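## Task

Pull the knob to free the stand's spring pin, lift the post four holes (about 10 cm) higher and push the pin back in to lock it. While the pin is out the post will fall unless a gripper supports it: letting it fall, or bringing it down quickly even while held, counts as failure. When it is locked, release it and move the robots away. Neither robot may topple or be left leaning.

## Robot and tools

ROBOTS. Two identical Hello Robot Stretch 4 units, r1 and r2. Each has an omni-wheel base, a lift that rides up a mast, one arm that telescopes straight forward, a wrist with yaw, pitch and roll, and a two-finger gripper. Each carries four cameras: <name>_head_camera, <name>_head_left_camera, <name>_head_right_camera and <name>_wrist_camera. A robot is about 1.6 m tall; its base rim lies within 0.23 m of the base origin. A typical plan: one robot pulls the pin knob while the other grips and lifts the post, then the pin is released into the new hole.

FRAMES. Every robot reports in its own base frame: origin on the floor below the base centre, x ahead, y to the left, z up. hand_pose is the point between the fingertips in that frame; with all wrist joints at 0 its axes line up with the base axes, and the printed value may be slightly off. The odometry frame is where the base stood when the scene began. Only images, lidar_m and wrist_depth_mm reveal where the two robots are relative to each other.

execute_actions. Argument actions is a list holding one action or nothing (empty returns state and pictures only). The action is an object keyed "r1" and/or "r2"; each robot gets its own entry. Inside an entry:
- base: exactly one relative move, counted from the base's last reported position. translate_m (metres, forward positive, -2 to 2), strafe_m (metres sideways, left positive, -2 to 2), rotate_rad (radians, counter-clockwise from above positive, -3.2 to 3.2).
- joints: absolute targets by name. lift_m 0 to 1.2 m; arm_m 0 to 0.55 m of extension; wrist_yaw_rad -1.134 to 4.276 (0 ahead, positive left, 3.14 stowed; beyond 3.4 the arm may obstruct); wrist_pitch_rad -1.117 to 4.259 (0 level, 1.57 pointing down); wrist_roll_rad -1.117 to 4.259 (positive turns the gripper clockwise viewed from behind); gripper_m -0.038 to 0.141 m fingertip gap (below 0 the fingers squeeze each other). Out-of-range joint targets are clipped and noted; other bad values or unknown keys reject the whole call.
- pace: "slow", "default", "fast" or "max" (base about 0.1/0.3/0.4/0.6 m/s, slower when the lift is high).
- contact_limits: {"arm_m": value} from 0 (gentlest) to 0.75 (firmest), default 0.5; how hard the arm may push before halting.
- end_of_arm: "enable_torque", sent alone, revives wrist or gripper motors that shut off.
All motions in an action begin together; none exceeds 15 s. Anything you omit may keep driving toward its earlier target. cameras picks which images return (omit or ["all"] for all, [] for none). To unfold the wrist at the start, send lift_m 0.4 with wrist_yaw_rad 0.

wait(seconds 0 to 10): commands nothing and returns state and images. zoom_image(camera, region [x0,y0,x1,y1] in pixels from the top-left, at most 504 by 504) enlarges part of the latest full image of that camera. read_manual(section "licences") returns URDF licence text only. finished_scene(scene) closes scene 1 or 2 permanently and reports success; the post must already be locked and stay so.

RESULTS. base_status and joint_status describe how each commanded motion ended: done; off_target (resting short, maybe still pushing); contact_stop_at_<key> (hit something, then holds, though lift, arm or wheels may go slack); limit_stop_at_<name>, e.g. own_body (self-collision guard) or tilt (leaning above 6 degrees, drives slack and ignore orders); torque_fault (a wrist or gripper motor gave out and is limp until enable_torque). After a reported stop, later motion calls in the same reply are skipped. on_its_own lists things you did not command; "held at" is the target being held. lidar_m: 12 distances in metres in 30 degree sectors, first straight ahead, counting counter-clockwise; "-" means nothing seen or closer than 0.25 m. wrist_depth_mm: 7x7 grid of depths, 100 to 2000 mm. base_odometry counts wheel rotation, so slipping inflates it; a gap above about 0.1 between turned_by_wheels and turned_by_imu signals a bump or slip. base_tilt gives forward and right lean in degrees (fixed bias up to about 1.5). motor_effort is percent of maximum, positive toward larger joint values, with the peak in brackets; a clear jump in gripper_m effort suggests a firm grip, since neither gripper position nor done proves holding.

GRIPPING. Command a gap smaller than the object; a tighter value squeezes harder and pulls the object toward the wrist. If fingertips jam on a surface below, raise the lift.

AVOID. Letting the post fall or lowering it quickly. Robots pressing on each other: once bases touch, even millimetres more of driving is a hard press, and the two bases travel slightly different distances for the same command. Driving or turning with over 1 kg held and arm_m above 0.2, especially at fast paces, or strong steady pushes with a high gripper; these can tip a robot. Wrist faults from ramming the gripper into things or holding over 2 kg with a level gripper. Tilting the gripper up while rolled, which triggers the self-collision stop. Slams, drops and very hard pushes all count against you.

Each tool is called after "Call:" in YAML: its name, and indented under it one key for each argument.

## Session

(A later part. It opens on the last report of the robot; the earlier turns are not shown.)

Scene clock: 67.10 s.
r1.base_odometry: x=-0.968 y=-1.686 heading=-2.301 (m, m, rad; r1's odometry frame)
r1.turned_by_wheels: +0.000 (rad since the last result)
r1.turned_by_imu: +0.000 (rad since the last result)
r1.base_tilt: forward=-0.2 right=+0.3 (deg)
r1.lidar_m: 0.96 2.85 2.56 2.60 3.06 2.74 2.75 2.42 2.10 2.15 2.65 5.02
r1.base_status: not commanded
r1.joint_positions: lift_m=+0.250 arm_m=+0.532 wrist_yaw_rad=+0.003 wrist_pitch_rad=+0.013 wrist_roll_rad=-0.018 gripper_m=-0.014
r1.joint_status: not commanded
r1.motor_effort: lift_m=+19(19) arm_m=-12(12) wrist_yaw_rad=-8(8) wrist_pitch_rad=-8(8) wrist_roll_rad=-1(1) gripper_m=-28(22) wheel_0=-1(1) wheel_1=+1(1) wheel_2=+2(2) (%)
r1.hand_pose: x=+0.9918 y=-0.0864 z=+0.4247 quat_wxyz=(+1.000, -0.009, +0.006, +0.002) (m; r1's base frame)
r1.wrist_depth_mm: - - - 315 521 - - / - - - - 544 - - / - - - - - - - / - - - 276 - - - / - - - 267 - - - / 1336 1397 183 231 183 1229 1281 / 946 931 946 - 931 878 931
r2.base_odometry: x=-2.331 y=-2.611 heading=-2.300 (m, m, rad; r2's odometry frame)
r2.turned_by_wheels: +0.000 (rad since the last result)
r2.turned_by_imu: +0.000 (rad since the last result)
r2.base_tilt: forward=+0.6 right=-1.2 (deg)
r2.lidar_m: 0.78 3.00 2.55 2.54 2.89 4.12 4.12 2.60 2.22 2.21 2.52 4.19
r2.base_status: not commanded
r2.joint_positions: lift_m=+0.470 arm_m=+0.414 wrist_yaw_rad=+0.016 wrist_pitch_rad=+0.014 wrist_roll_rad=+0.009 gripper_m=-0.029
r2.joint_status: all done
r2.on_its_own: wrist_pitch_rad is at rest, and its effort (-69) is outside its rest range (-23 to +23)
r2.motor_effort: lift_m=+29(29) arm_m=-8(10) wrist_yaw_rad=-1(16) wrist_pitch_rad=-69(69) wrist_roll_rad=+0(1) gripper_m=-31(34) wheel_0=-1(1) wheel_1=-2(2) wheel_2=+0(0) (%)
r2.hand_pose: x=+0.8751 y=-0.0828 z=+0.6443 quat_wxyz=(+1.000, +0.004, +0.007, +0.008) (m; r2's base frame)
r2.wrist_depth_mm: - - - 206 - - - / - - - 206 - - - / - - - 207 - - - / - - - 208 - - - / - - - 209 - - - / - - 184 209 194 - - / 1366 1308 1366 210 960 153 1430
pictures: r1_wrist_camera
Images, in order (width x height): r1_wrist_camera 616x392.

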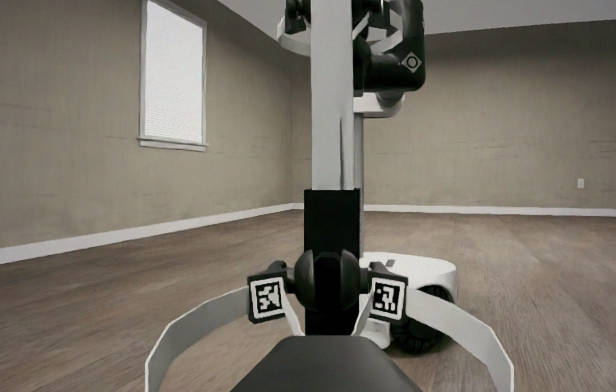

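Call:
execute_actions:
  actions:
    - {"r1":{"joints":{"gripper_m":0.045,"arm_m":0.549}},"r2":{"joints":{"lift_m":0.46},"pace":"slow"}}
  cameras: ["r1_wrist_camera"]

Call:
execute_actions:
  actions:
    - {"r1":{"joints":{"gripper_m":-0.038}}}
  cameras: []

Call:
execute_actions:
  actions:
    - {"r1":{"joints":{"arm_m":0.53},"pace":"slow"}}
  cameras: ["r1_wrist_camera","r1_head_camera"]

Call:
zoom_image:
  camera: "r1_head_camera"
  region: [200,320,270,390]

Call:
execute_actions:
  actions:
    - {"r2":{"joints":{"lift_m":0.471},"pace":"slow"}}
  cameras: ["r1_wrist_camera"]

Scene clock: 78.03 s.
r1.base_odometry: x=-0.968 y=-1.686 heading=-2.301 (m, m, rad; r1's odometry frame)
r1.turned_by_wheels: +0.000 (rad since the last result)
r1.turned_by_imu: +0.000 (rad since the last result)
r1.base_tilt: forward=-0.2 right=+0.3 (deg)
r1.lidar_m: 0.96 2.84 2.57 2.59 3.05 2.75 2.75 2.40 2.09 2.14 2.63 5.05
r1.base_status: not commanded
r1.joint_positions: lift_m=+0.250 arm_m=+0.547 wrist_yaw_rad=+0.000 wrist_pitch_rad=+0.012 wrist_roll_rad=-0.018 gripper_m=+0.045
r1.joint_status: all done
r1.motor_effort: lift_m=+19(19) arm_m=+9(13) wrist_yaw_rad=+2(8) wrist_pitch_rad=-6(7) wrist_roll_rad=-1(1) gripper_m=-5(22) wheel_0=+2(3) wheel_1=+1(2) wheel_2=-2(5) (%)
r1.hand_pose: x=+1.0068 y=-0.0875 z=+0.4248 quat_wxyz=(+1.000, -0.009, +0.006, +0.000) (m; r1's base frame)
r1.wrist_depth_mm: - - - 312 508 - - / - - - - 530 - - / - - - - - - - / - - - 262 - - - / - - - 252 1160 - - / 1308 1336 195 255 199 1308 1308 / 976 960 946 - 946 891 946
r2.base_odometry: x=-2.331 y=-2.611 heading=-2.300 (m, m, rad; r2's odometry frame)
r2.turned_by_wheels: +0.000 (rad since the last result)
r2.turned_by_imu: +0.001 (rad since the last result)
r2.base_tilt: forward=+0.5 right=-1.4 (deg)
r2.lidar_m: 0.79 3.00 2.55 2.54 2.89 4.13 4.13 2.63 2.21 2.21 2.51 4.17
r2.base_status: not commanded
r2.joint_positions: lift_m=+0.460 arm_m=+0.414 wrist_yaw_rad=+0.015 wrist_pitch_rad=+0.002 wrist_roll_rad=+0.009 gripper_m=-0.029
r2.joint_status: all done
r2.on_its_own: wrist_pitch_rad is at rest, and its effort (-36) is outside its rest range (-23 to +23)
r2.motor_effort: lift_m=+16(29) arm_m=-7(8) wrist_yaw_rad=+0(1) wrist_pitch_rad=-36(69) wrist_roll_rad=-1(1) gripper_m=-32(34) wheel_0=-1(1) wheel_1=-2(2) wheel_2=+0(0) (%)
r2.hand_pose: x=+0.8749 y=-0.0830 z=+0.6378 quat_wxyz=(+1.000, +0.004, +0.001, +0.008) (m; r2's base frame)
r2.wrist_depth_mm: - - - 209 - - - / - - - 209 - - - / - - - 208 - - - / - - - 209 - - - / - - - 209 - - - / - - 184 209 193 - - / 1464 1336 1397 210 960 153 1499
pictures: r1_wrist_camera
Images, in order (width x height): r1_wrist_camera 616x392.

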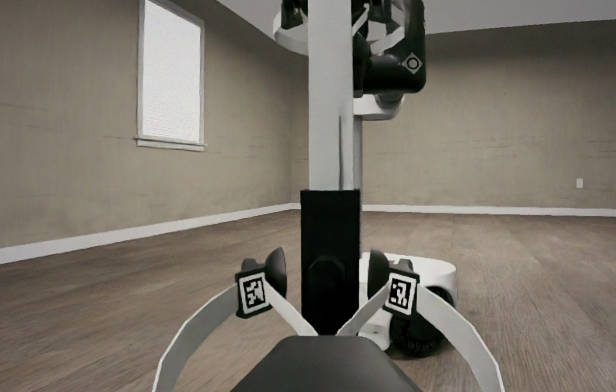

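Scene clock: 79.57 s.
r1.base_odometry: x=-0.968 y=-1.686 heading=-2.301 (m, m, rad; r1's odometry frame)
r1.turned_by_wheels: +0.000 (rad since the last result)
r1.turned_by_imu: +0.000 (rad since the last result)
r1.base_tilt: forward=-0.2 right=+0.2 (deg)
r1.lidar_m: 0.96 2.85 2.58 2.58 3.05 2.75 2.76 2.39 2.10 2.14 2.64 5.04
r1.base_status: not commanded
r1.joint_positions: lift_m=+0.250 arm_m=+0.548 wrist_yaw_rad=+0.005 wrist_pitch_rad=+0.013 wrist_roll_rad=-0.018 gripper_m=-0.037
r1.joint_status: all done
r1.motor_effort: lift_m=+19(19) arm_m=+3(9) wrist_yaw_rad=-13(13) wrist_pitch_rad=-8(10) wrist_roll_rad=-1(1) gripper_m=-31(30) wheel_0=-2(2) wheel_1=+0(1) wheel_2=+5(5) (%)
r1.hand_pose: x=+1.0083 y=-0.0859 z=+0.4246 quat_wxyz=(+1.000, -0.009, +0.006, +0.003) (m; r1's base frame)
r1.wrist_depth_mm: - - - 325 508 - - / - - - - 521 - - / - - - - - - - / - - - 259 - - - / - - - 250 - - - / 1336 1336 180 215 183 1118 1308 / 946 917 991 - 931 917 946
r2.base_odometry: x=-2.331 y=-2.611 heading=-2.300 (m, m, rad; r2's odometry frame)
r2.turned_by_wheels: +0.000 (rad since the last result)
r2.turned_by_imu: +0.000 (rad since the last result)
r2.base_tilt: forward=+0.5 right=-1.2 (deg)
r2.lidar_m: 0.78 2.98 2.54 2.54 2.90 4.12 4.14 2.61 2.20 2.21 2.49 4.17
r2.base_status: not commanded
r2.joint_positions: lift_m=+0.460 arm_m=+0.414 wrist_yaw_rad=+0.015 wrist_pitch_rad=+0.002 wrist_roll_rad=+0.009 gripper_m=-0.029
r2.joint_status: not commanded
r2.on_its_own: wrist_pitch_rad is at rest, and its effort (-35) is outside its rest range (-23 to +23)
r2.motor_effort: lift_m=+16(17) arm_m=-7(7) wrist_yaw_rad=-1(1) wrist_pitch_rad=-35(36) wrist_roll_rad=-1(1) gripper_m=-32(32) wheel_0=-1(1) wheel_1=-1(2) wheel_2=+0(0) (%)
r2.hand_pose: x=+0.8749 y=-0.0830 z=+0.6378 quat_wxyz=(+1.000, +0.004, +0.001, +0.008) (m; r2's base frame)
r2.wrist_depth_mm: - - - 208 - - - / - - - 209 - - - / - - - 209 - - - / - - - 209 - - - / - - - 209 - - - / - - 184 209 193 - - / 1464 1308 1430 209 946 153 1464
pictures: none
No camera images: the call's "cameras" was empty. Leave "cameras" out to get every camera's image.

Scene clock: 80.73 s.
r1.base_odometry: x=-0.968 y=-1.686 heading=-2.301 (m, m, rad; r1's odometry frame)
r1.turned_by_wheels: +0.000 (rad since the last result)
r1.turned_by_imu: +0.000 (rad since the last result)
r1.base_tilt: forward=-0.2 right=+0.3 (deg)
r1.lidar_m: 0.97 2.88 2.57 2.59 3.05 2.74 2.74 2.42 2.09 2.14 2.61 5.04
r1.base_status: not commanded
r1.joint_positions: lift_m=+0.250 arm_m=+0.532 wrist_yaw_rad=+0.005 wrist_pitch_rad=+0.013 wrist_roll_rad=-0.018 gripper_m=-0.037
r1.joint_status: all done
r1.on_its_own: wrist_yaw_rad is at rest, and its effort (-14) is outside its rest range (-13 to +13)
r1.motor_effort: lift_m=+19(19) arm_m=-13(14) wrist_yaw_rad=-14(14) wrist_pitch_rad=-10(7) wrist_roll_rad=-1(1) gripper_m=-34(32) wheel_0=-2(2) wheel_1=-1(1) wheel_2=+5(5) (%)
r1.hand_pose: x=+0.9923 y=-0.0859 z=+0.4246 quat_wxyz=(+1.000, -0.009, +0.006, +0.003) (m; r1's base frame)
r1.wrist_depth_mm: - - - 310 525 - - / - - - - 539 - - / - - - - - - - / - - - 274 - - - / - - - 268 - - - / 1308 1366 179 228 182 1229 1308 / 960 917 976 - 931 878 946
r2.base_odometry: x=-2.331 y=-2.611 heading=-2.300 (m, m, rad; r2's odometry frame)
r2.turned_by_wheels: +0.000 (rad since the last result)
r2.turned_by_imu: +0.000 (rad since the last result)
r2.base_tilt: forward=+0.5 right=-1.3 (deg)
r2.lidar_m: 0.78 2.99 2.55 2.54 2.90 4.13 4.14 2.62 2.22 2.20 2.53 4.17
r2.base_status: not commanded
r2.joint_positions: lift_m=+0.460 arm_m=+0.414 wrist_yaw_rad=+0.015 wrist_pitch_rad=+0.002 wrist_roll_rad=+0.009 gripper_m=-0.029
r2.joint_status: not commanded
r2.on_its_own: wrist_pitch_rad is at rest, and its effort (-35) is outside its rest range (-23 to +23)
r2.motor_effort: lift_m=+16(16) arm_m=-7(7) wrist_yaw_rad=+0(2) wrist_pitch_rad=-35(35) wrist_roll_rad=-1(1) gripper_m=-32(32) wheel_0=-1(1) wheel_1=-2(2) wheel_2=+0(0) (%)
r2.hand_pose: x=+0.8749 y=-0.0830 z=+0.6378 quat_wxyz=(+1.000, +0.004, +0.001, +0.008) (m; r2's base frame)
r2.wrist_depth_mm: - - - 208 - - - / - - - 208 - - - / - - - 209 - - - / - - - 209 - - - / - - - 209 - - - / - - 184 210 193 - - / 1464 1336 1397 209 960 153 1499
pictures: r1_head_camera, r1_wrist_camera
Images, in order (width x height): r1_head_camera 420x560, r1_wrist_camera 616x392.

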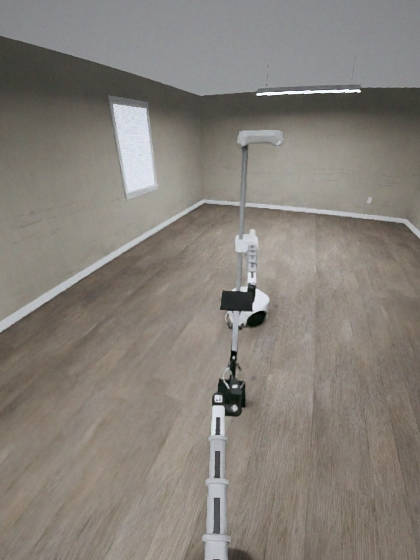

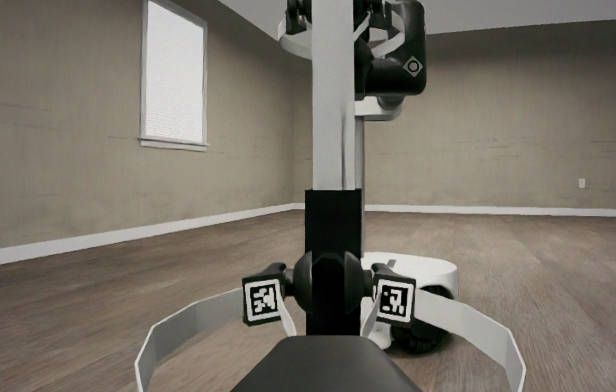

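Region (200, 320, 270, 390) of r1_head_camera's 420x560 image, scaled by 7.200, with more detail than that image has.

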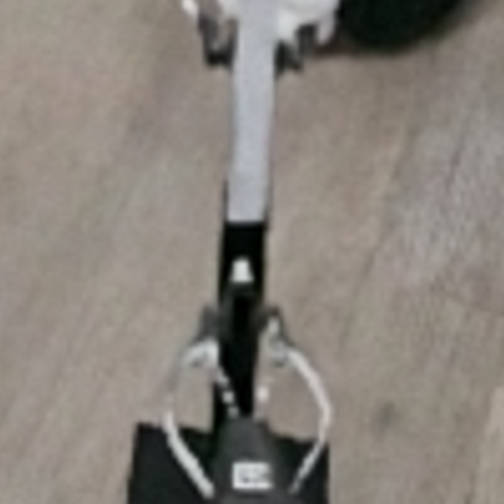

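Scene clock: 81.50 s.
r1.base_odometry: x=-0.968 y=-1.686 heading=-2.301 (m, m, rad; r1's odometry frame)
r1.turned_by_wheels: +0.000 (rad since the last result)
r1.turned_by_imu: +0.000 (rad since the last result)
r1.base_tilt: forward=+0.0 right=+0.3 (deg)
r1.lidar_m: 0.96 2.88 2.56 2.56 3.09 2.74 2.77 2.40 2.10 2.16 2.64 5.06
r1.base_status: not commanded
r1.joint_positions: lift_m=+0.250 arm_m=+0.532 wrist_yaw_rad=+0.005 wrist_pitch_rad=+0.013 wrist_roll_rad=-0.018 gripper_m=-0.037
r1.joint_status: not commanded
r1.on_its_own: wrist_yaw_rad is at rest, and its effort (-14) is outside its rest range (-13 to +13)
r1.motor_effort: lift_m=+19(19) arm_m=-13(14) wrist_yaw_rad=-14(13) wrist_pitch_rad=-7(8) wrist_roll_rad=-1(1) gripper_m=-29(29) wheel_0=-2(2) wheel_1=+0(1) wheel_2=+5(5) (%)
r1.hand_pose: x=+0.9923 y=-0.0859 z=+0.4246 quat_wxyz=(+1.000, -0.009, +0.006, +0.003) (m; r1's base frame)
r1.wrist_depth_mm: - - - 343 530 - - / - - - - 544 - - / - - - - - - - / - - - 277 - - - / - - - 267 - - - / 1336 1336 179 226 182 1229 1308 / 976 931 991 - 946 891 946
r2.base_odometry: x=-2.331 y=-2.611 heading=-2.300 (m, m, rad; r2's odometry frame)
r2.turned_by_wheels: +0.000 (rad since the last result)
r2.turned_by_imu: +0.000 (rad since the last result)
r2.base_tilt: forward=+0.5 right=-1.1 (deg)
r2.lidar_m: 0.77 2.98 2.53 2.54 2.89 4.13 4.12 2.62 2.21 2.21 2.52 4.18
r2.base_status: not commanded
r2.joint_positions: lift_m=+0.470 arm_m=+0.414 wrist_yaw_rad=+0.015 wrist_pitch_rad=+0.002 wrist_roll_rad=+0.009 gripper_m=-0.029
r2.joint_status: all done
r2.on_its_own: wrist_pitch_rad is at rest, and its effort (-36) is outside its rest range (-23 to +23)
r2.motor_effort: lift_m=+25(26) arm_m=-7(7) wrist_yaw_rad=-1(0) wrist_pitch_rad=-36(37) wrist_roll_rad=-1(0) gripper_m=-32(33) wheel_0=-1(1) wheel_1=-2(2) wheel_2=+0(0) (%)
r2.hand_pose: x=+0.8749 y=-0.0830 z=+0.6480 quat_wxyz=(+1.000, +0.004, +0.001, +0.008) (m; r2's base frame)
r2.wrist_depth_mm: - - - 208 - - - / - - - 208 - - - / - - - 209 - - - / - - - 209 - - - / - - - 209 - - - / - - 184 209 193 - - / 1499 1336 1430 210 976 153 1464
pictures: r1_wrist_camera
Images, in order (width x height): r1_wrist_camera 616x392.

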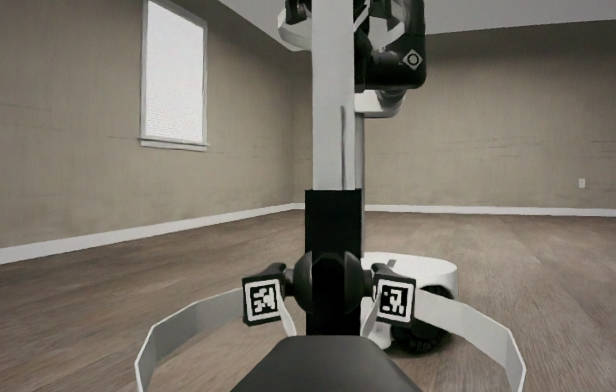

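Free. Stop just short, release the pin, creep up.

Call:
execute_actions:
  actions:
    - {"r2":{"joints":{"lift_m":0.552},"pace":"slow"}}
  cameras: []

Call:
execute_actions:
  actions:
    - {"r1":{"joints":{"gripper_m":0.05}}}
  cameras: ["r1_wrist_camera"]

Call:
execute_actions:
  actions:
    - {"r2":{"joints":{"lift_m":0.56},"pace":"slow"}}
  cameras: ["r1_wrist_camera"]

Call:
execute_actions:
  actions:
    - {"r2":{"joints":{"lift_m":0.567},"pace":"slow"}}
  cameras: ["r1_wrist_camera"]

Call:
execute_actions:
  actions:
    - {"r2":{"joints":{"lift_m":0.551},"pace":"slow"}}
  cameras: ["r1_wrist_camera"]

Scene clock: 92.87 s.
r1.base_odometry: x=-0.968 y=-1.686 heading=-2.301 (m, m, rad; r1's odometry frame)
r1.turned_by_wheels: +0.000 (rad since the last result)
r1.turned_by_imu: +0.000 (rad since the last result)
r1.base_tilt: forward=-0.3 right=+0.3 (deg)
r1.lidar_m: 0.94 2.85 2.56 2.57 3.05 2.74 2.74 2.41 2.11 2.15 2.64 5.04
r1.base_status: not commanded
r1.joint_positions: lift_m=+0.250 arm_m=+0.532 wrist_yaw_rad=+0.005 wrist_pitch_rad=+0.013 wrist_roll_rad=-0.018 gripper_m=-0.037
r1.joint_status: not commanded
r1.on_its_own: wrist_yaw_rad is at rest, and its effort (-14) is outside its rest range (-13 to +13)
r1.motor_effort: lift_m=+19(19) arm_m=-14(14) wrist_yaw_rad=-14(13) wrist_pitch_rad=-8(8) wrist_roll_rad=-1(2) gripper_m=-28(33) wheel_0=-2(2) wheel_1=+0(1) wheel_2=+5(5) (%)
r1.hand_pose: x=+0.9923 y=-0.0859 z=+0.4246 quat_wxyz=(+1.000, -0.009, +0.006, +0.003) (m; r1's base frame)
r1.wrist_depth_mm: - - - - 809 - - / - - - - - - - / - - - - - - - / - - - 274 - - - / - - - 267 - - - / 1336 1397 179 228 182 1205 1308 / 976 917 991 - 931 904 931
r2.base_odometry: x=-2.331 y=-2.611 heading=-2.300 (m, m, rad; r2's odometry frame)
r2.turned_by_wheels: +0.000 (rad since the last result)
r2.turned_by_imu: +0.001 (rad since the last result)
r2.base_tilt: forward=+0.5 right=-1.0 (deg)
r2.lidar_m: 0.78 2.99 2.56 2.54 2.88 4.13 4.14 2.61 2.21 2.20 2.51 4.19
r2.base_status: not commanded
r2.joint_positions: lift_m=+0.551 arm_m=+0.414 wrist_yaw_rad=+0.015 wrist_pitch_rad=+0.002 wrist_roll_rad=+0.009 gripper_m=-0.029
r2.joint_status: all done
r2.on_its_own: wrist_pitch_rad is at rest, and its effort (-36) is outside its rest range (-23 to +23)
r2.motor_effort: lift_m=+25(26) arm_m=-7(7) wrist_yaw_rad=+0(0) wrist_pitch_rad=-36(37) wrist_roll_rad=+0(1) gripper_m=-31(32) wheel_0=-1(1) wheel_1=-1(2) wheel_2=+0(0) (%)
r2.hand_pose: x=+0.8749 y=-0.0830 z=+0.7290 quat_wxyz=(+1.000, +0.004, +0.001, +0.008) (m; r2's base frame)
r2.wrist_depth_mm: - - - 208 - - - / - - - 208 - - - / - - - 209 - - - / - - - 209 - - - / - - - 210 - - - / - - 183 209 193 - - / 1618 1499 1576 210 1537 153 1661
pictures: none
No camera images: the call's "cameras" was empty. Leave "cameras" out to get every camera's image.

Scene clock: 94.43 s.
r1.base_odometry: x=-0.968 y=-1.686 heading=-2.301 (m, m, rad; r1's odometry frame)
r1.turned_by_wheels: +0.000 (rad since the last result)
r1.turned_by_imu: +0.000 (rad since the last result)
r1.base_tilt: forward=-0.1 right=+0.2 (deg)
r1.lidar_m: 0.96 2.87 2.58 2.58 3.06 2.74 2.76 2.40 2.10 2.14 2.64 5.05
r1.base_status: not commanded
r1.joint_positions: lift_m=+0.250 arm_m=+0.531 wrist_yaw_rad=+0.000 wrist_pitch_rad=+0.012 wrist_roll_rad=-0.018 gripper_m=+0.050
r1.joint_status: all done
r1.motor_effort: lift_m=+19(19) arm_m=-5(13) wrist_yaw_rad=+1(14) wrist_pitch_rad=-5(6) wrist_roll_rad=-1(1) gripper_m=-4(29) wheel_0=+1(2) wheel_1=+1(2) wheel_2=-2(5) (%)
r1.hand_pose: x=+0.9902 y=-0.0874 z=+0.4248 quat_wxyz=(+1.000, -0.009, +0.006, +0.000) (m; r1's base frame)
r1.wrist_depth_mm: - - - - 683 - - / - - - - - - - / - - - - - - - / - - - 278 - - - / - - - 271 1229 - - / 1336 1430 199 273 211 1308 1255 / 960 946 931 - 960 891 946
r2.base_odometry: x=-2.331 y=-2.611 heading=-2.300 (m, m, rad; r2's odometry frame)
r2.turned_by_wheels: +0.000 (rad since the last result)
r2.turned_by_imu: +0.000 (rad since the last result)
r2.base_tilt: forward=+0.5 right=-1.2 (deg)
r2.lidar_m: 0.79 3.01 2.55 2.54 2.90 4.13 4.10 2.63 2.22 2.22 2.52 4.16
r2.base_status: not commanded
r2.joint_positions: lift_m=+0.551 arm_m=+0.414 wrist_yaw_rad=+0.016 wrist_pitch_rad=+0.002 wrist_roll_rad=+0.009 gripper_m=-0.029
r2.joint_status: not commanded
r2.on_its_own: wrist_pitch_rad is at rest, and its effort (-36) is outside its rest range (-23 to +23)
r2.motor_effort: lift_m=+25(25) arm_m=-7(7) wrist_yaw_rad=-3(2) wrist_pitch_rad=-36(35) wrist_roll_rad=-1(1) gripper_m=-33(33) wheel_0=-1(1) wheel_1=-1(1) wheel_2=+0(0) (%)
r2.hand_pose: x=+0.8749 y=-0.0829 z=+0.7290 quat_wxyz=(+1.000, +0.004, +0.001, +0.008) (m; r2's base frame)
r2.wrist_depth_mm: - - - 208 - - - / - - - 208 - - - / - - - 209 - - - / - - - 209 - - - / - - - 209 - - - / - - 184 209 193 - - / 1618 1499 1576 210 1576 153 1661
pictures: r1_wrist_camera
Images, in order (width x height): r1_wrist_camera 616x392.

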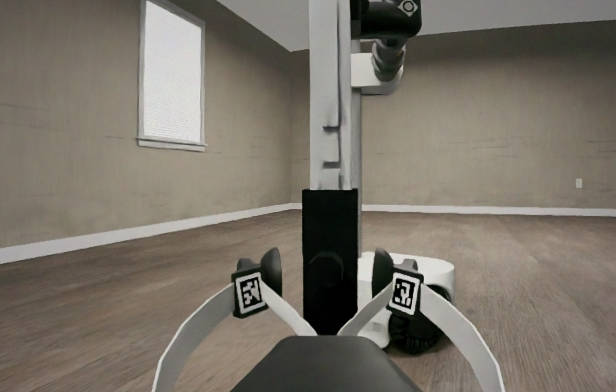

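Scene clock: 95.13 s.
r1.base_odometry: x=-0.968 y=-1.686 heading=-2.301 (m, m, rad; r1's odometry frame)
r1.turned_by_wheels: +0.000 (rad since the last result)
r1.turned_by_imu: +0.000 (rad since the last result)
r1.base_tilt: forward=-0.3 right=+0.2 (deg)
r1.lidar_m: 0.97 2.89 2.58 2.58 3.04 2.73 2.76 2.39 2.09 2.15 2.60 5.03
r1.base_status: not commanded
r1.joint_positions: lift_m=+0.250 arm_m=+0.531 wrist_yaw_rad=+0.000 wrist_pitch_rad=+0.012 wrist_roll_rad=-0.018 gripper_m=+0.050
r1.joint_status: not commanded
r1.motor_effort: lift_m=+19(19) arm_m=-5(5) wrist_yaw_rad=+2(1) wrist_pitch_rad=-4(4) wrist_roll_rad=-1(1) gripper_m=-7(2) wheel_0=+1(1) wheel_1=+1(1) wheel_2=-2(3) (%)
r1.hand_pose: x=+0.9902 y=-0.0874 z=+0.4248 quat_wxyz=(+1.000, -0.009, +0.006, +0.000) (m; r1's base frame)
r1.wrist_depth_mm: - - - - 931 - - / - - - - - - - / - - - - - - - / - - - 276 - - - / - - - 271 1255 - - / 1366 1397 199 273 212 1281 1281 / 976 960 946 - 917 891 946
r2.base_odometry: x=-2.331 y=-2.611 heading=-2.300 (m, m, rad; r2's odometry frame)
r2.turned_by_wheels: +0.000 (rad since the last result)
r2.turned_by_imu: +0.000 (rad since the last result)
r2.base_tilt: forward=+0.6 right=-1.3 (deg)
r2.lidar_m: 0.78 2.99 2.55 2.54 2.88 4.12 4.11 2.63 2.22 2.19 2.51 4.17
r2.base_status: not commanded
r2.joint_positions: lift_m=+0.559 arm_m=+0.414 wrist_yaw_rad=+0.016 wrist_pitch_rad=+0.006 wrist_roll_rad=+0.009 gripper_m=-0.029
r2.joint_status: all done
r2.on_its_own: wrist_pitch_rad is at rest, and its effort (-47) is outside its rest range (-23 to +23)
r2.motor_effort: lift_m=+26(27) arm_m=-7(7) wrist_yaw_rad=-4(2) wrist_pitch_rad=-47(48) wrist_roll_rad=-1(1) gripper_m=-34(32) wheel_0=-1(1) wheel_1=-2(1) wheel_2=+0(0) (%)
r2.hand_pose: x=+0.8749 y=-0.0829 z=+0.7359 quat_wxyz=(+1.000, +0.004, +0.003, +0.008) (m; r2's base frame)
r2.wrist_depth_mm: - - - 207 - - - / - - - 208 - - - / - - - 208 - - - / - - - 208 - - - / - - - 209 - - - / - - 183 209 193 - - / 1618 1537 1576 210 1499 153 1661
pictures: r1_wrist_camera
Images, in order (width x height): r1_wrist_camera 616x392.

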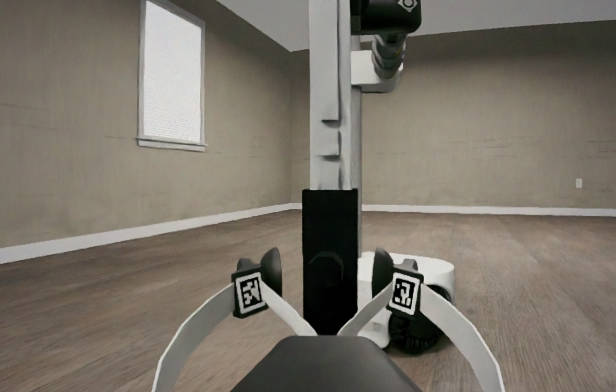

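Scene clock: 95.80 s.
r1.base_odometry: x=-0.968 y=-1.686 heading=-2.301 (m, m, rad; r1's odometry frame)
r1.turned_by_wheels: +0.000 (rad since the last result)
r1.turned_by_imu: +0.000 (rad since the last result)
r1.base_tilt: forward=-0.3 right=+0.3 (deg)
r1.lidar_m: 0.95 2.87 2.57 2.59 3.05 2.74 2.76 2.40 2.11 2.12 2.63 5.04
r1.base_status: not commanded
r1.joint_positions: lift_m=+0.250 arm_m=+0.531 wrist_yaw_rad=+0.000 wrist_pitch_rad=+0.012 wrist_roll_rad=-0.018 gripper_m=+0.050
r1.joint_status: not commanded
r1.motor_effort: lift_m=+19(19) arm_m=-5(5) wrist_yaw_rad=+1(2) wrist_pitch_rad=-7(6) wrist_roll_rad=-1(1) gripper_m=-1(1) wheel_0=+1(1) wheel_1=+1(1) wheel_2=-2(3) (%)
r1.hand_pose: x=+0.9902 y=-0.0874 z=+0.4248 quat_wxyz=(+1.000, -0.009, +0.006, +0.000) (m; r1's base frame)
r1.wrist_depth_mm: - - - - 931 - - / - - - - - - - / - - - - - - - / - - - 277 - - - / - - - 271 1205 - - / 1308 1397 199 272 212 1366 1281 / 960 946 960 - 960 904 946
r2.base_odometry: x=-2.331 y=-2.611 heading=-2.300 (m, m, rad; r2's odometry frame)
r2.turned_by_wheels: +0.000 (rad since the last result)
r2.turned_by_imu: +0.000 (rad since the last result)
r2.base_tilt: forward=+0.4 right=-1.2 (deg)
r2.lidar_m: 0.78 3.00 2.54 2.54 2.91 4.13 4.15 2.60 2.22 2.21 2.53 4.16
r2.base_status: not commanded
r2.joint_positions: lift_m=+0.566 arm_m=+0.414 wrist_yaw_rad=+0.016 wrist_pitch_rad=+0.007 wrist_roll_rad=+0.009 gripper_m=-0.029
r2.joint_status: all done
r2.on_its_own: wrist_pitch_rad is at rest, and its effort (-51) is outside its rest range (-23 to +23)
r2.motor_effort: lift_m=+27(29) arm_m=-7(7) wrist_yaw_rad=-2(2) wrist_pitch_rad=-51(51) wrist_roll_rad=-1(1) gripper_m=-32(33) wheel_0=-1(1) wheel_1=-1(2) wheel_2=+0(0) (%)
r2.hand_pose: x=+0.8749 y=-0.0829 z=+0.7424 quat_wxyz=(+1.000, +0.004, +0.004, +0.008) (m; r2's base frame)
r2.wrist_depth_mm: - - - 208 - - - / - - - 208 - - - / - - - 208 - - - / - - - 208 - - - / - - - 209 - - - / - - 183 209 194 - - / 1618 1464 1576 210 1537 153 1661
pictures: r1_wrist_camera
Images, in order (width x height): r1_wrist_camera 616x392.

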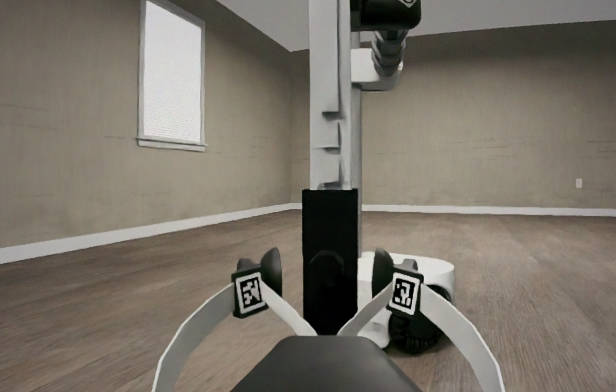

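Scene clock: 96.67 s.
r1.base_odometry: x=-0.968 y=-1.686 heading=-2.301 (m, m, rad; r1's odometry frame)
r1.turned_by_wheels: +0.000 (rad since the last result)
r1.turned_by_imu: +0.000 (rad since the last result)
r1.base_tilt: forward=-0.2 right=+0.4 (deg)
r1.lidar_m: 0.95 2.87 2.56 2.58 3.04 2.74 2.76 2.40 2.09 2.15 2.62 5.05
r1.base_status: not commanded
r1.joint_positions: lift_m=+0.250 arm_m=+0.531 wrist_yaw_rad=+0.000 wrist_pitch_rad=+0.012 wrist_roll_rad=-0.018 gripper_m=+0.050
r1.joint_status: not commanded
r1.motor_effort: lift_m=+19(19) arm_m=-5(4) wrist_yaw_rad=+2(1) wrist_pitch_rad=-6(5) wrist_roll_rad=-1(1) gripper_m=-3(1) wheel_0=+1(1) wheel_1=+1(1) wheel_2=-2(3) (%)
r1.hand_pose: x=+0.9902 y=-0.0874 z=+0.4248 quat_wxyz=(+1.000, -0.009, +0.006, +0.000) (m; r1's base frame)
r1.wrist_depth_mm: - - - - 854 - - / - - - - - - - / - - - - - - - / - - - 278 - - - / - - - 271 1255 - - / 1366 1336 200 273 212 1281 1281 / 960 960 931 - 946 904 946
r2.base_odometry: x=-2.331 y=-2.611 heading=-2.300 (m, m, rad; r2's odometry frame)
r2.turned_by_wheels: +0.000 (rad since the last result)
r2.turned_by_imu: +0.000 (rad since the last result)
r2.base_tilt: forward=+0.5 right=-1.2 (deg)
r2.lidar_m: 0.76 3.01 2.56 2.54 2.87 4.15 4.14 2.61 2.21 2.20 2.53 4.15
r2.base_status: not commanded
r2.joint_positions: lift_m=+0.551 arm_m=+0.414 wrist_yaw_rad=+0.015 wrist_pitch_rad=-0.008 wrist_roll_rad=+0.009 gripper_m=-0.029
r2.joint_status: all done
r2.motor_effort: lift_m=+13(26) arm_m=-6(7) wrist_yaw_rad=+1(1) wrist_pitch_rad=-6(50) wrist_roll_rad=-1(1) gripper_m=-31(34) wheel_0=-1(1) wheel_1=-2(1) wheel_2=+0(0) (%)
r2.hand_pose: x=+0.8747 y=-0.0832 z=+0.7320 quat_wxyz=(+1.000, +0.004, -0.004, +0.007) (m; r2's base frame)
r2.wrist_depth_mm: - - - 211 - - - / - - - 211 - - - / - - - 210 - - - / - - - 210 - - - / - - - 210 - - - / - - 181 210 194 - - / 1661 1576 1708 208 1661 153 1756
pictures: r1_wrist_camera
Images, in order (width x height): r1_wrist_camera 616x392.

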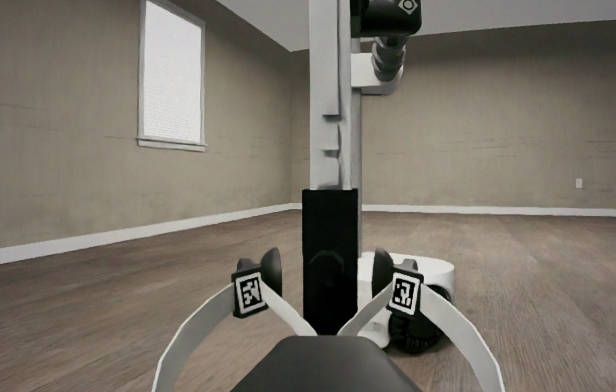

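Locked.

Call:
execute_actions:
  actions:
    - {"r1":{"joints":{"arm_m":0.05},"pace":"fast"},"r2":{"joints":{"gripper_m":0.08}}}
  cameras: []

Call:
execute_actions:
  actions:
    - {"r2":{"base":{"translate_m":-0.2},"joints":{"arm_m":0.02},"pace":"fast"}}
  cameras: ["r1_wrist_camera"]

Call:
finished_scene:
  scene: 1

Scene clock: 107.43 s.
r1.base_odometry: x=-0.968 y=-1.686 heading=-2.301 (m, m, rad; r1's odometry frame)
r1.turned_by_wheels: +0.000 (rad since the last result)
r1.turned_by_imu: +0.000 (rad since the last result)
r1.base_tilt: forward=-0.1 right=+0.3 (deg)
r1.lidar_m: 0.97 2.88 2.57 2.58 3.05 2.74 2.75 2.39 2.09 2.13 2.62 5.04
r1.base_status: not commanded
r1.joint_positions: lift_m=+0.250 arm_m=+0.052 wrist_yaw_rad=+0.000 wrist_pitch_rad=+0.012 wrist_roll_rad=-0.018 gripper_m=+0.050
r1.joint_status: all done
r1.motor_effort: lift_m=+19(19) arm_m=-8(9) wrist_yaw_rad=+2(1) wrist_pitch_rad=-6(7) wrist_roll_rad=-1(1) gripper_m=-6(3) wheel_0=+1(1) wheel_1=+1(1) wheel_2=-2(3) (%)
r1.hand_pose: x=+0.5109 y=-0.0875 z=+0.4247 quat_wxyz=(+1.000, -0.009, +0.006, +0.000) (m; r1's base frame)
r1.wrist_depth_mm: - - - - - - - / - - - 1661 - - - / - - - - - - - / - - - - - - - / - - - 1708 1618 - - / 1366 1336 200 1182 213 1336 1255 / 976 960 946 - 931 891 946
r2.base_odometry: x=-2.331 y=-2.611 heading=-2.300 (m, m, rad; r2's odometry frame)
r2.turned_by_wheels: +0.000 (rad since the last result)
r2.turned_by_imu: +0.000 (rad since the last result)
r2.base_tilt: forward=+0.4 right=-1.2 (deg)
r2.lidar_m: 0.78 3.00 2.54 2.54 2.87 4.13 4.14 2.61 2.21 2.21 2.52 4.16
r2.base_status: not commanded
r2.joint_positions: lift_m=+0.551 arm_m=+0.413 wrist_yaw_rad=+0.015 wrist_pitch_rad=-0.008 wrist_roll_rad=+0.009 gripper_m=+0.080
r2.joint_status: all done
r2.motor_effort: lift_m=+13(13) arm_m=+1(6) wrist_yaw_rad=+3(19) wrist_pitch_rad=-6(5) wrist_roll_rad=-1(1) gripper_m=-3(32) wheel_0=-1(1) wheel_1=-1(2) wheel_2=-3(3) (%)
r2.hand_pose: x=+0.8735 y=-0.0832 z=+0.7320 quat_wxyz=(+1.000, +0.004, -0.004, +0.007) (m; r2's base frame)
r2.wrist_depth_mm: - - - 212 - - - / - - - 211 - - - / - - - 212 - - - / - - - 211 - - - / - - - 211 - - - / - - 198 211 210 - - / 1661 1708 1661 151 1756 1708 1756
pictures: none
No camera images: the call's "cameras" was empty. Leave "cameras" out to get every camera's image.

Scene clock: 109.33 s.
r1.base_odometry: x=-0.968 y=-1.686 heading=-2.301 (m, m, rad; r1's odometry frame)
r1.turned_by_wheels: +0.000 (rad since the last result)
r1.turned_by_imu: +0.000 (rad since the last result)
r1.base_tilt: forward=-0.1 right=+0.3 (deg)
r1.lidar_m: 0.98 2.86 2.57 2.59 3.06 2.74 2.77 2.40 2.09 2.14 2.64 5.04
r1.base_status: not commanded
r1.joint_positions: lift_m=+0.250 arm_m=+0.052 wrist_yaw_rad=+0.000 wrist_pitch_rad=+0.012 wrist_roll_rad=-0.018 gripper_m=+0.050
r1.joint_status: not commanded
r1.motor_effort: lift_m=+19(19) arm_m=-9(8) wrist_yaw_rad=+2(2) wrist_pitch_rad=-8(6) wrist_roll_rad=-1(1) gripper_m=-6(6) wheel_0=+1(1) wheel_1=+1(1) wheel_2=-2(2) (%)
r1.hand_pose: x=+0.5109 y=-0.0875 z=+0.4247 quat_wxyz=(+1.000, -0.009, +0.006, +0.000) (m; r1's base frame)
r1.wrist_depth_mm: - - - - - - - / - - - - - - - / - - - - - - - / - - - - - - - / - - - 1921 1708 - - / 1366 1366 200 1182 211 1336 1308 / 960 976 976 - 931 917 960
r2.base_odometry: x=-2.197 y=-2.462 heading=-2.300 (m, m, rad; r2's odometry frame)
r2.turned_by_wheels: +0.000 (rad since the last result)
r2.turned_by_imu: +0.001 (rad since the last result)
r2.base_tilt: forward=+0.4 right=-1.3 (deg)
r2.lidar_m: 1.00 3.04 2.60 2.58 2.95 3.95 3.93 2.54 2.17 2.15 2.46 4.09
r2.base_status: done
r2.joint_positions: lift_m=+0.551 arm_m=+0.021 wrist_yaw_rad=+0.015 wrist_pitch_rad=-0.008 wrist_roll_rad=+0.009 gripper_m=+0.080
r2.joint_status: all done
r2.motor_effort: lift_m=+14(14) arm_m=-5(6) wrist_yaw_rad=+2(3) wrist_pitch_rad=-7(8) wrist_roll_rad=-1(1) gripper_m=-3(2) wheel_0=-1(8) wheel_1=-1(9) wheel_2=+0(14) (%)
r2.hand_pose: x=+0.4816 y=-0.0831 z=+0.7318 quat_wxyz=(+1.000, +0.004, -0.004, +0.007) (m; r2's base frame)
r2.wrist_depth_mm: - - - - - - - / - - - - - - - / - - - - - - - / - - - - - - - / - - - - - - - / - - 198 1661 210 - - / 1708 1661 1708 151 1756 1661 1708
pictures: r1_wrist_camera
Images, in order (width x height): r1_wrist_camera 616x392.

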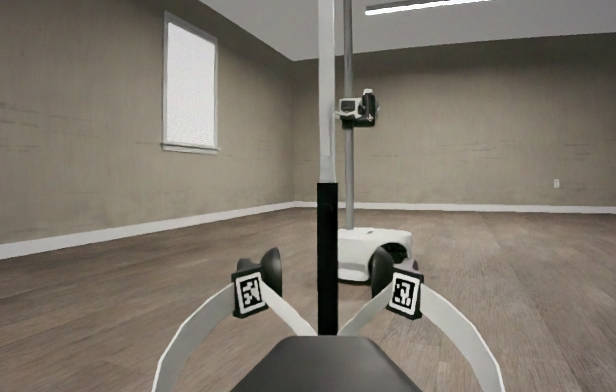

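The scene is finished: the task was done.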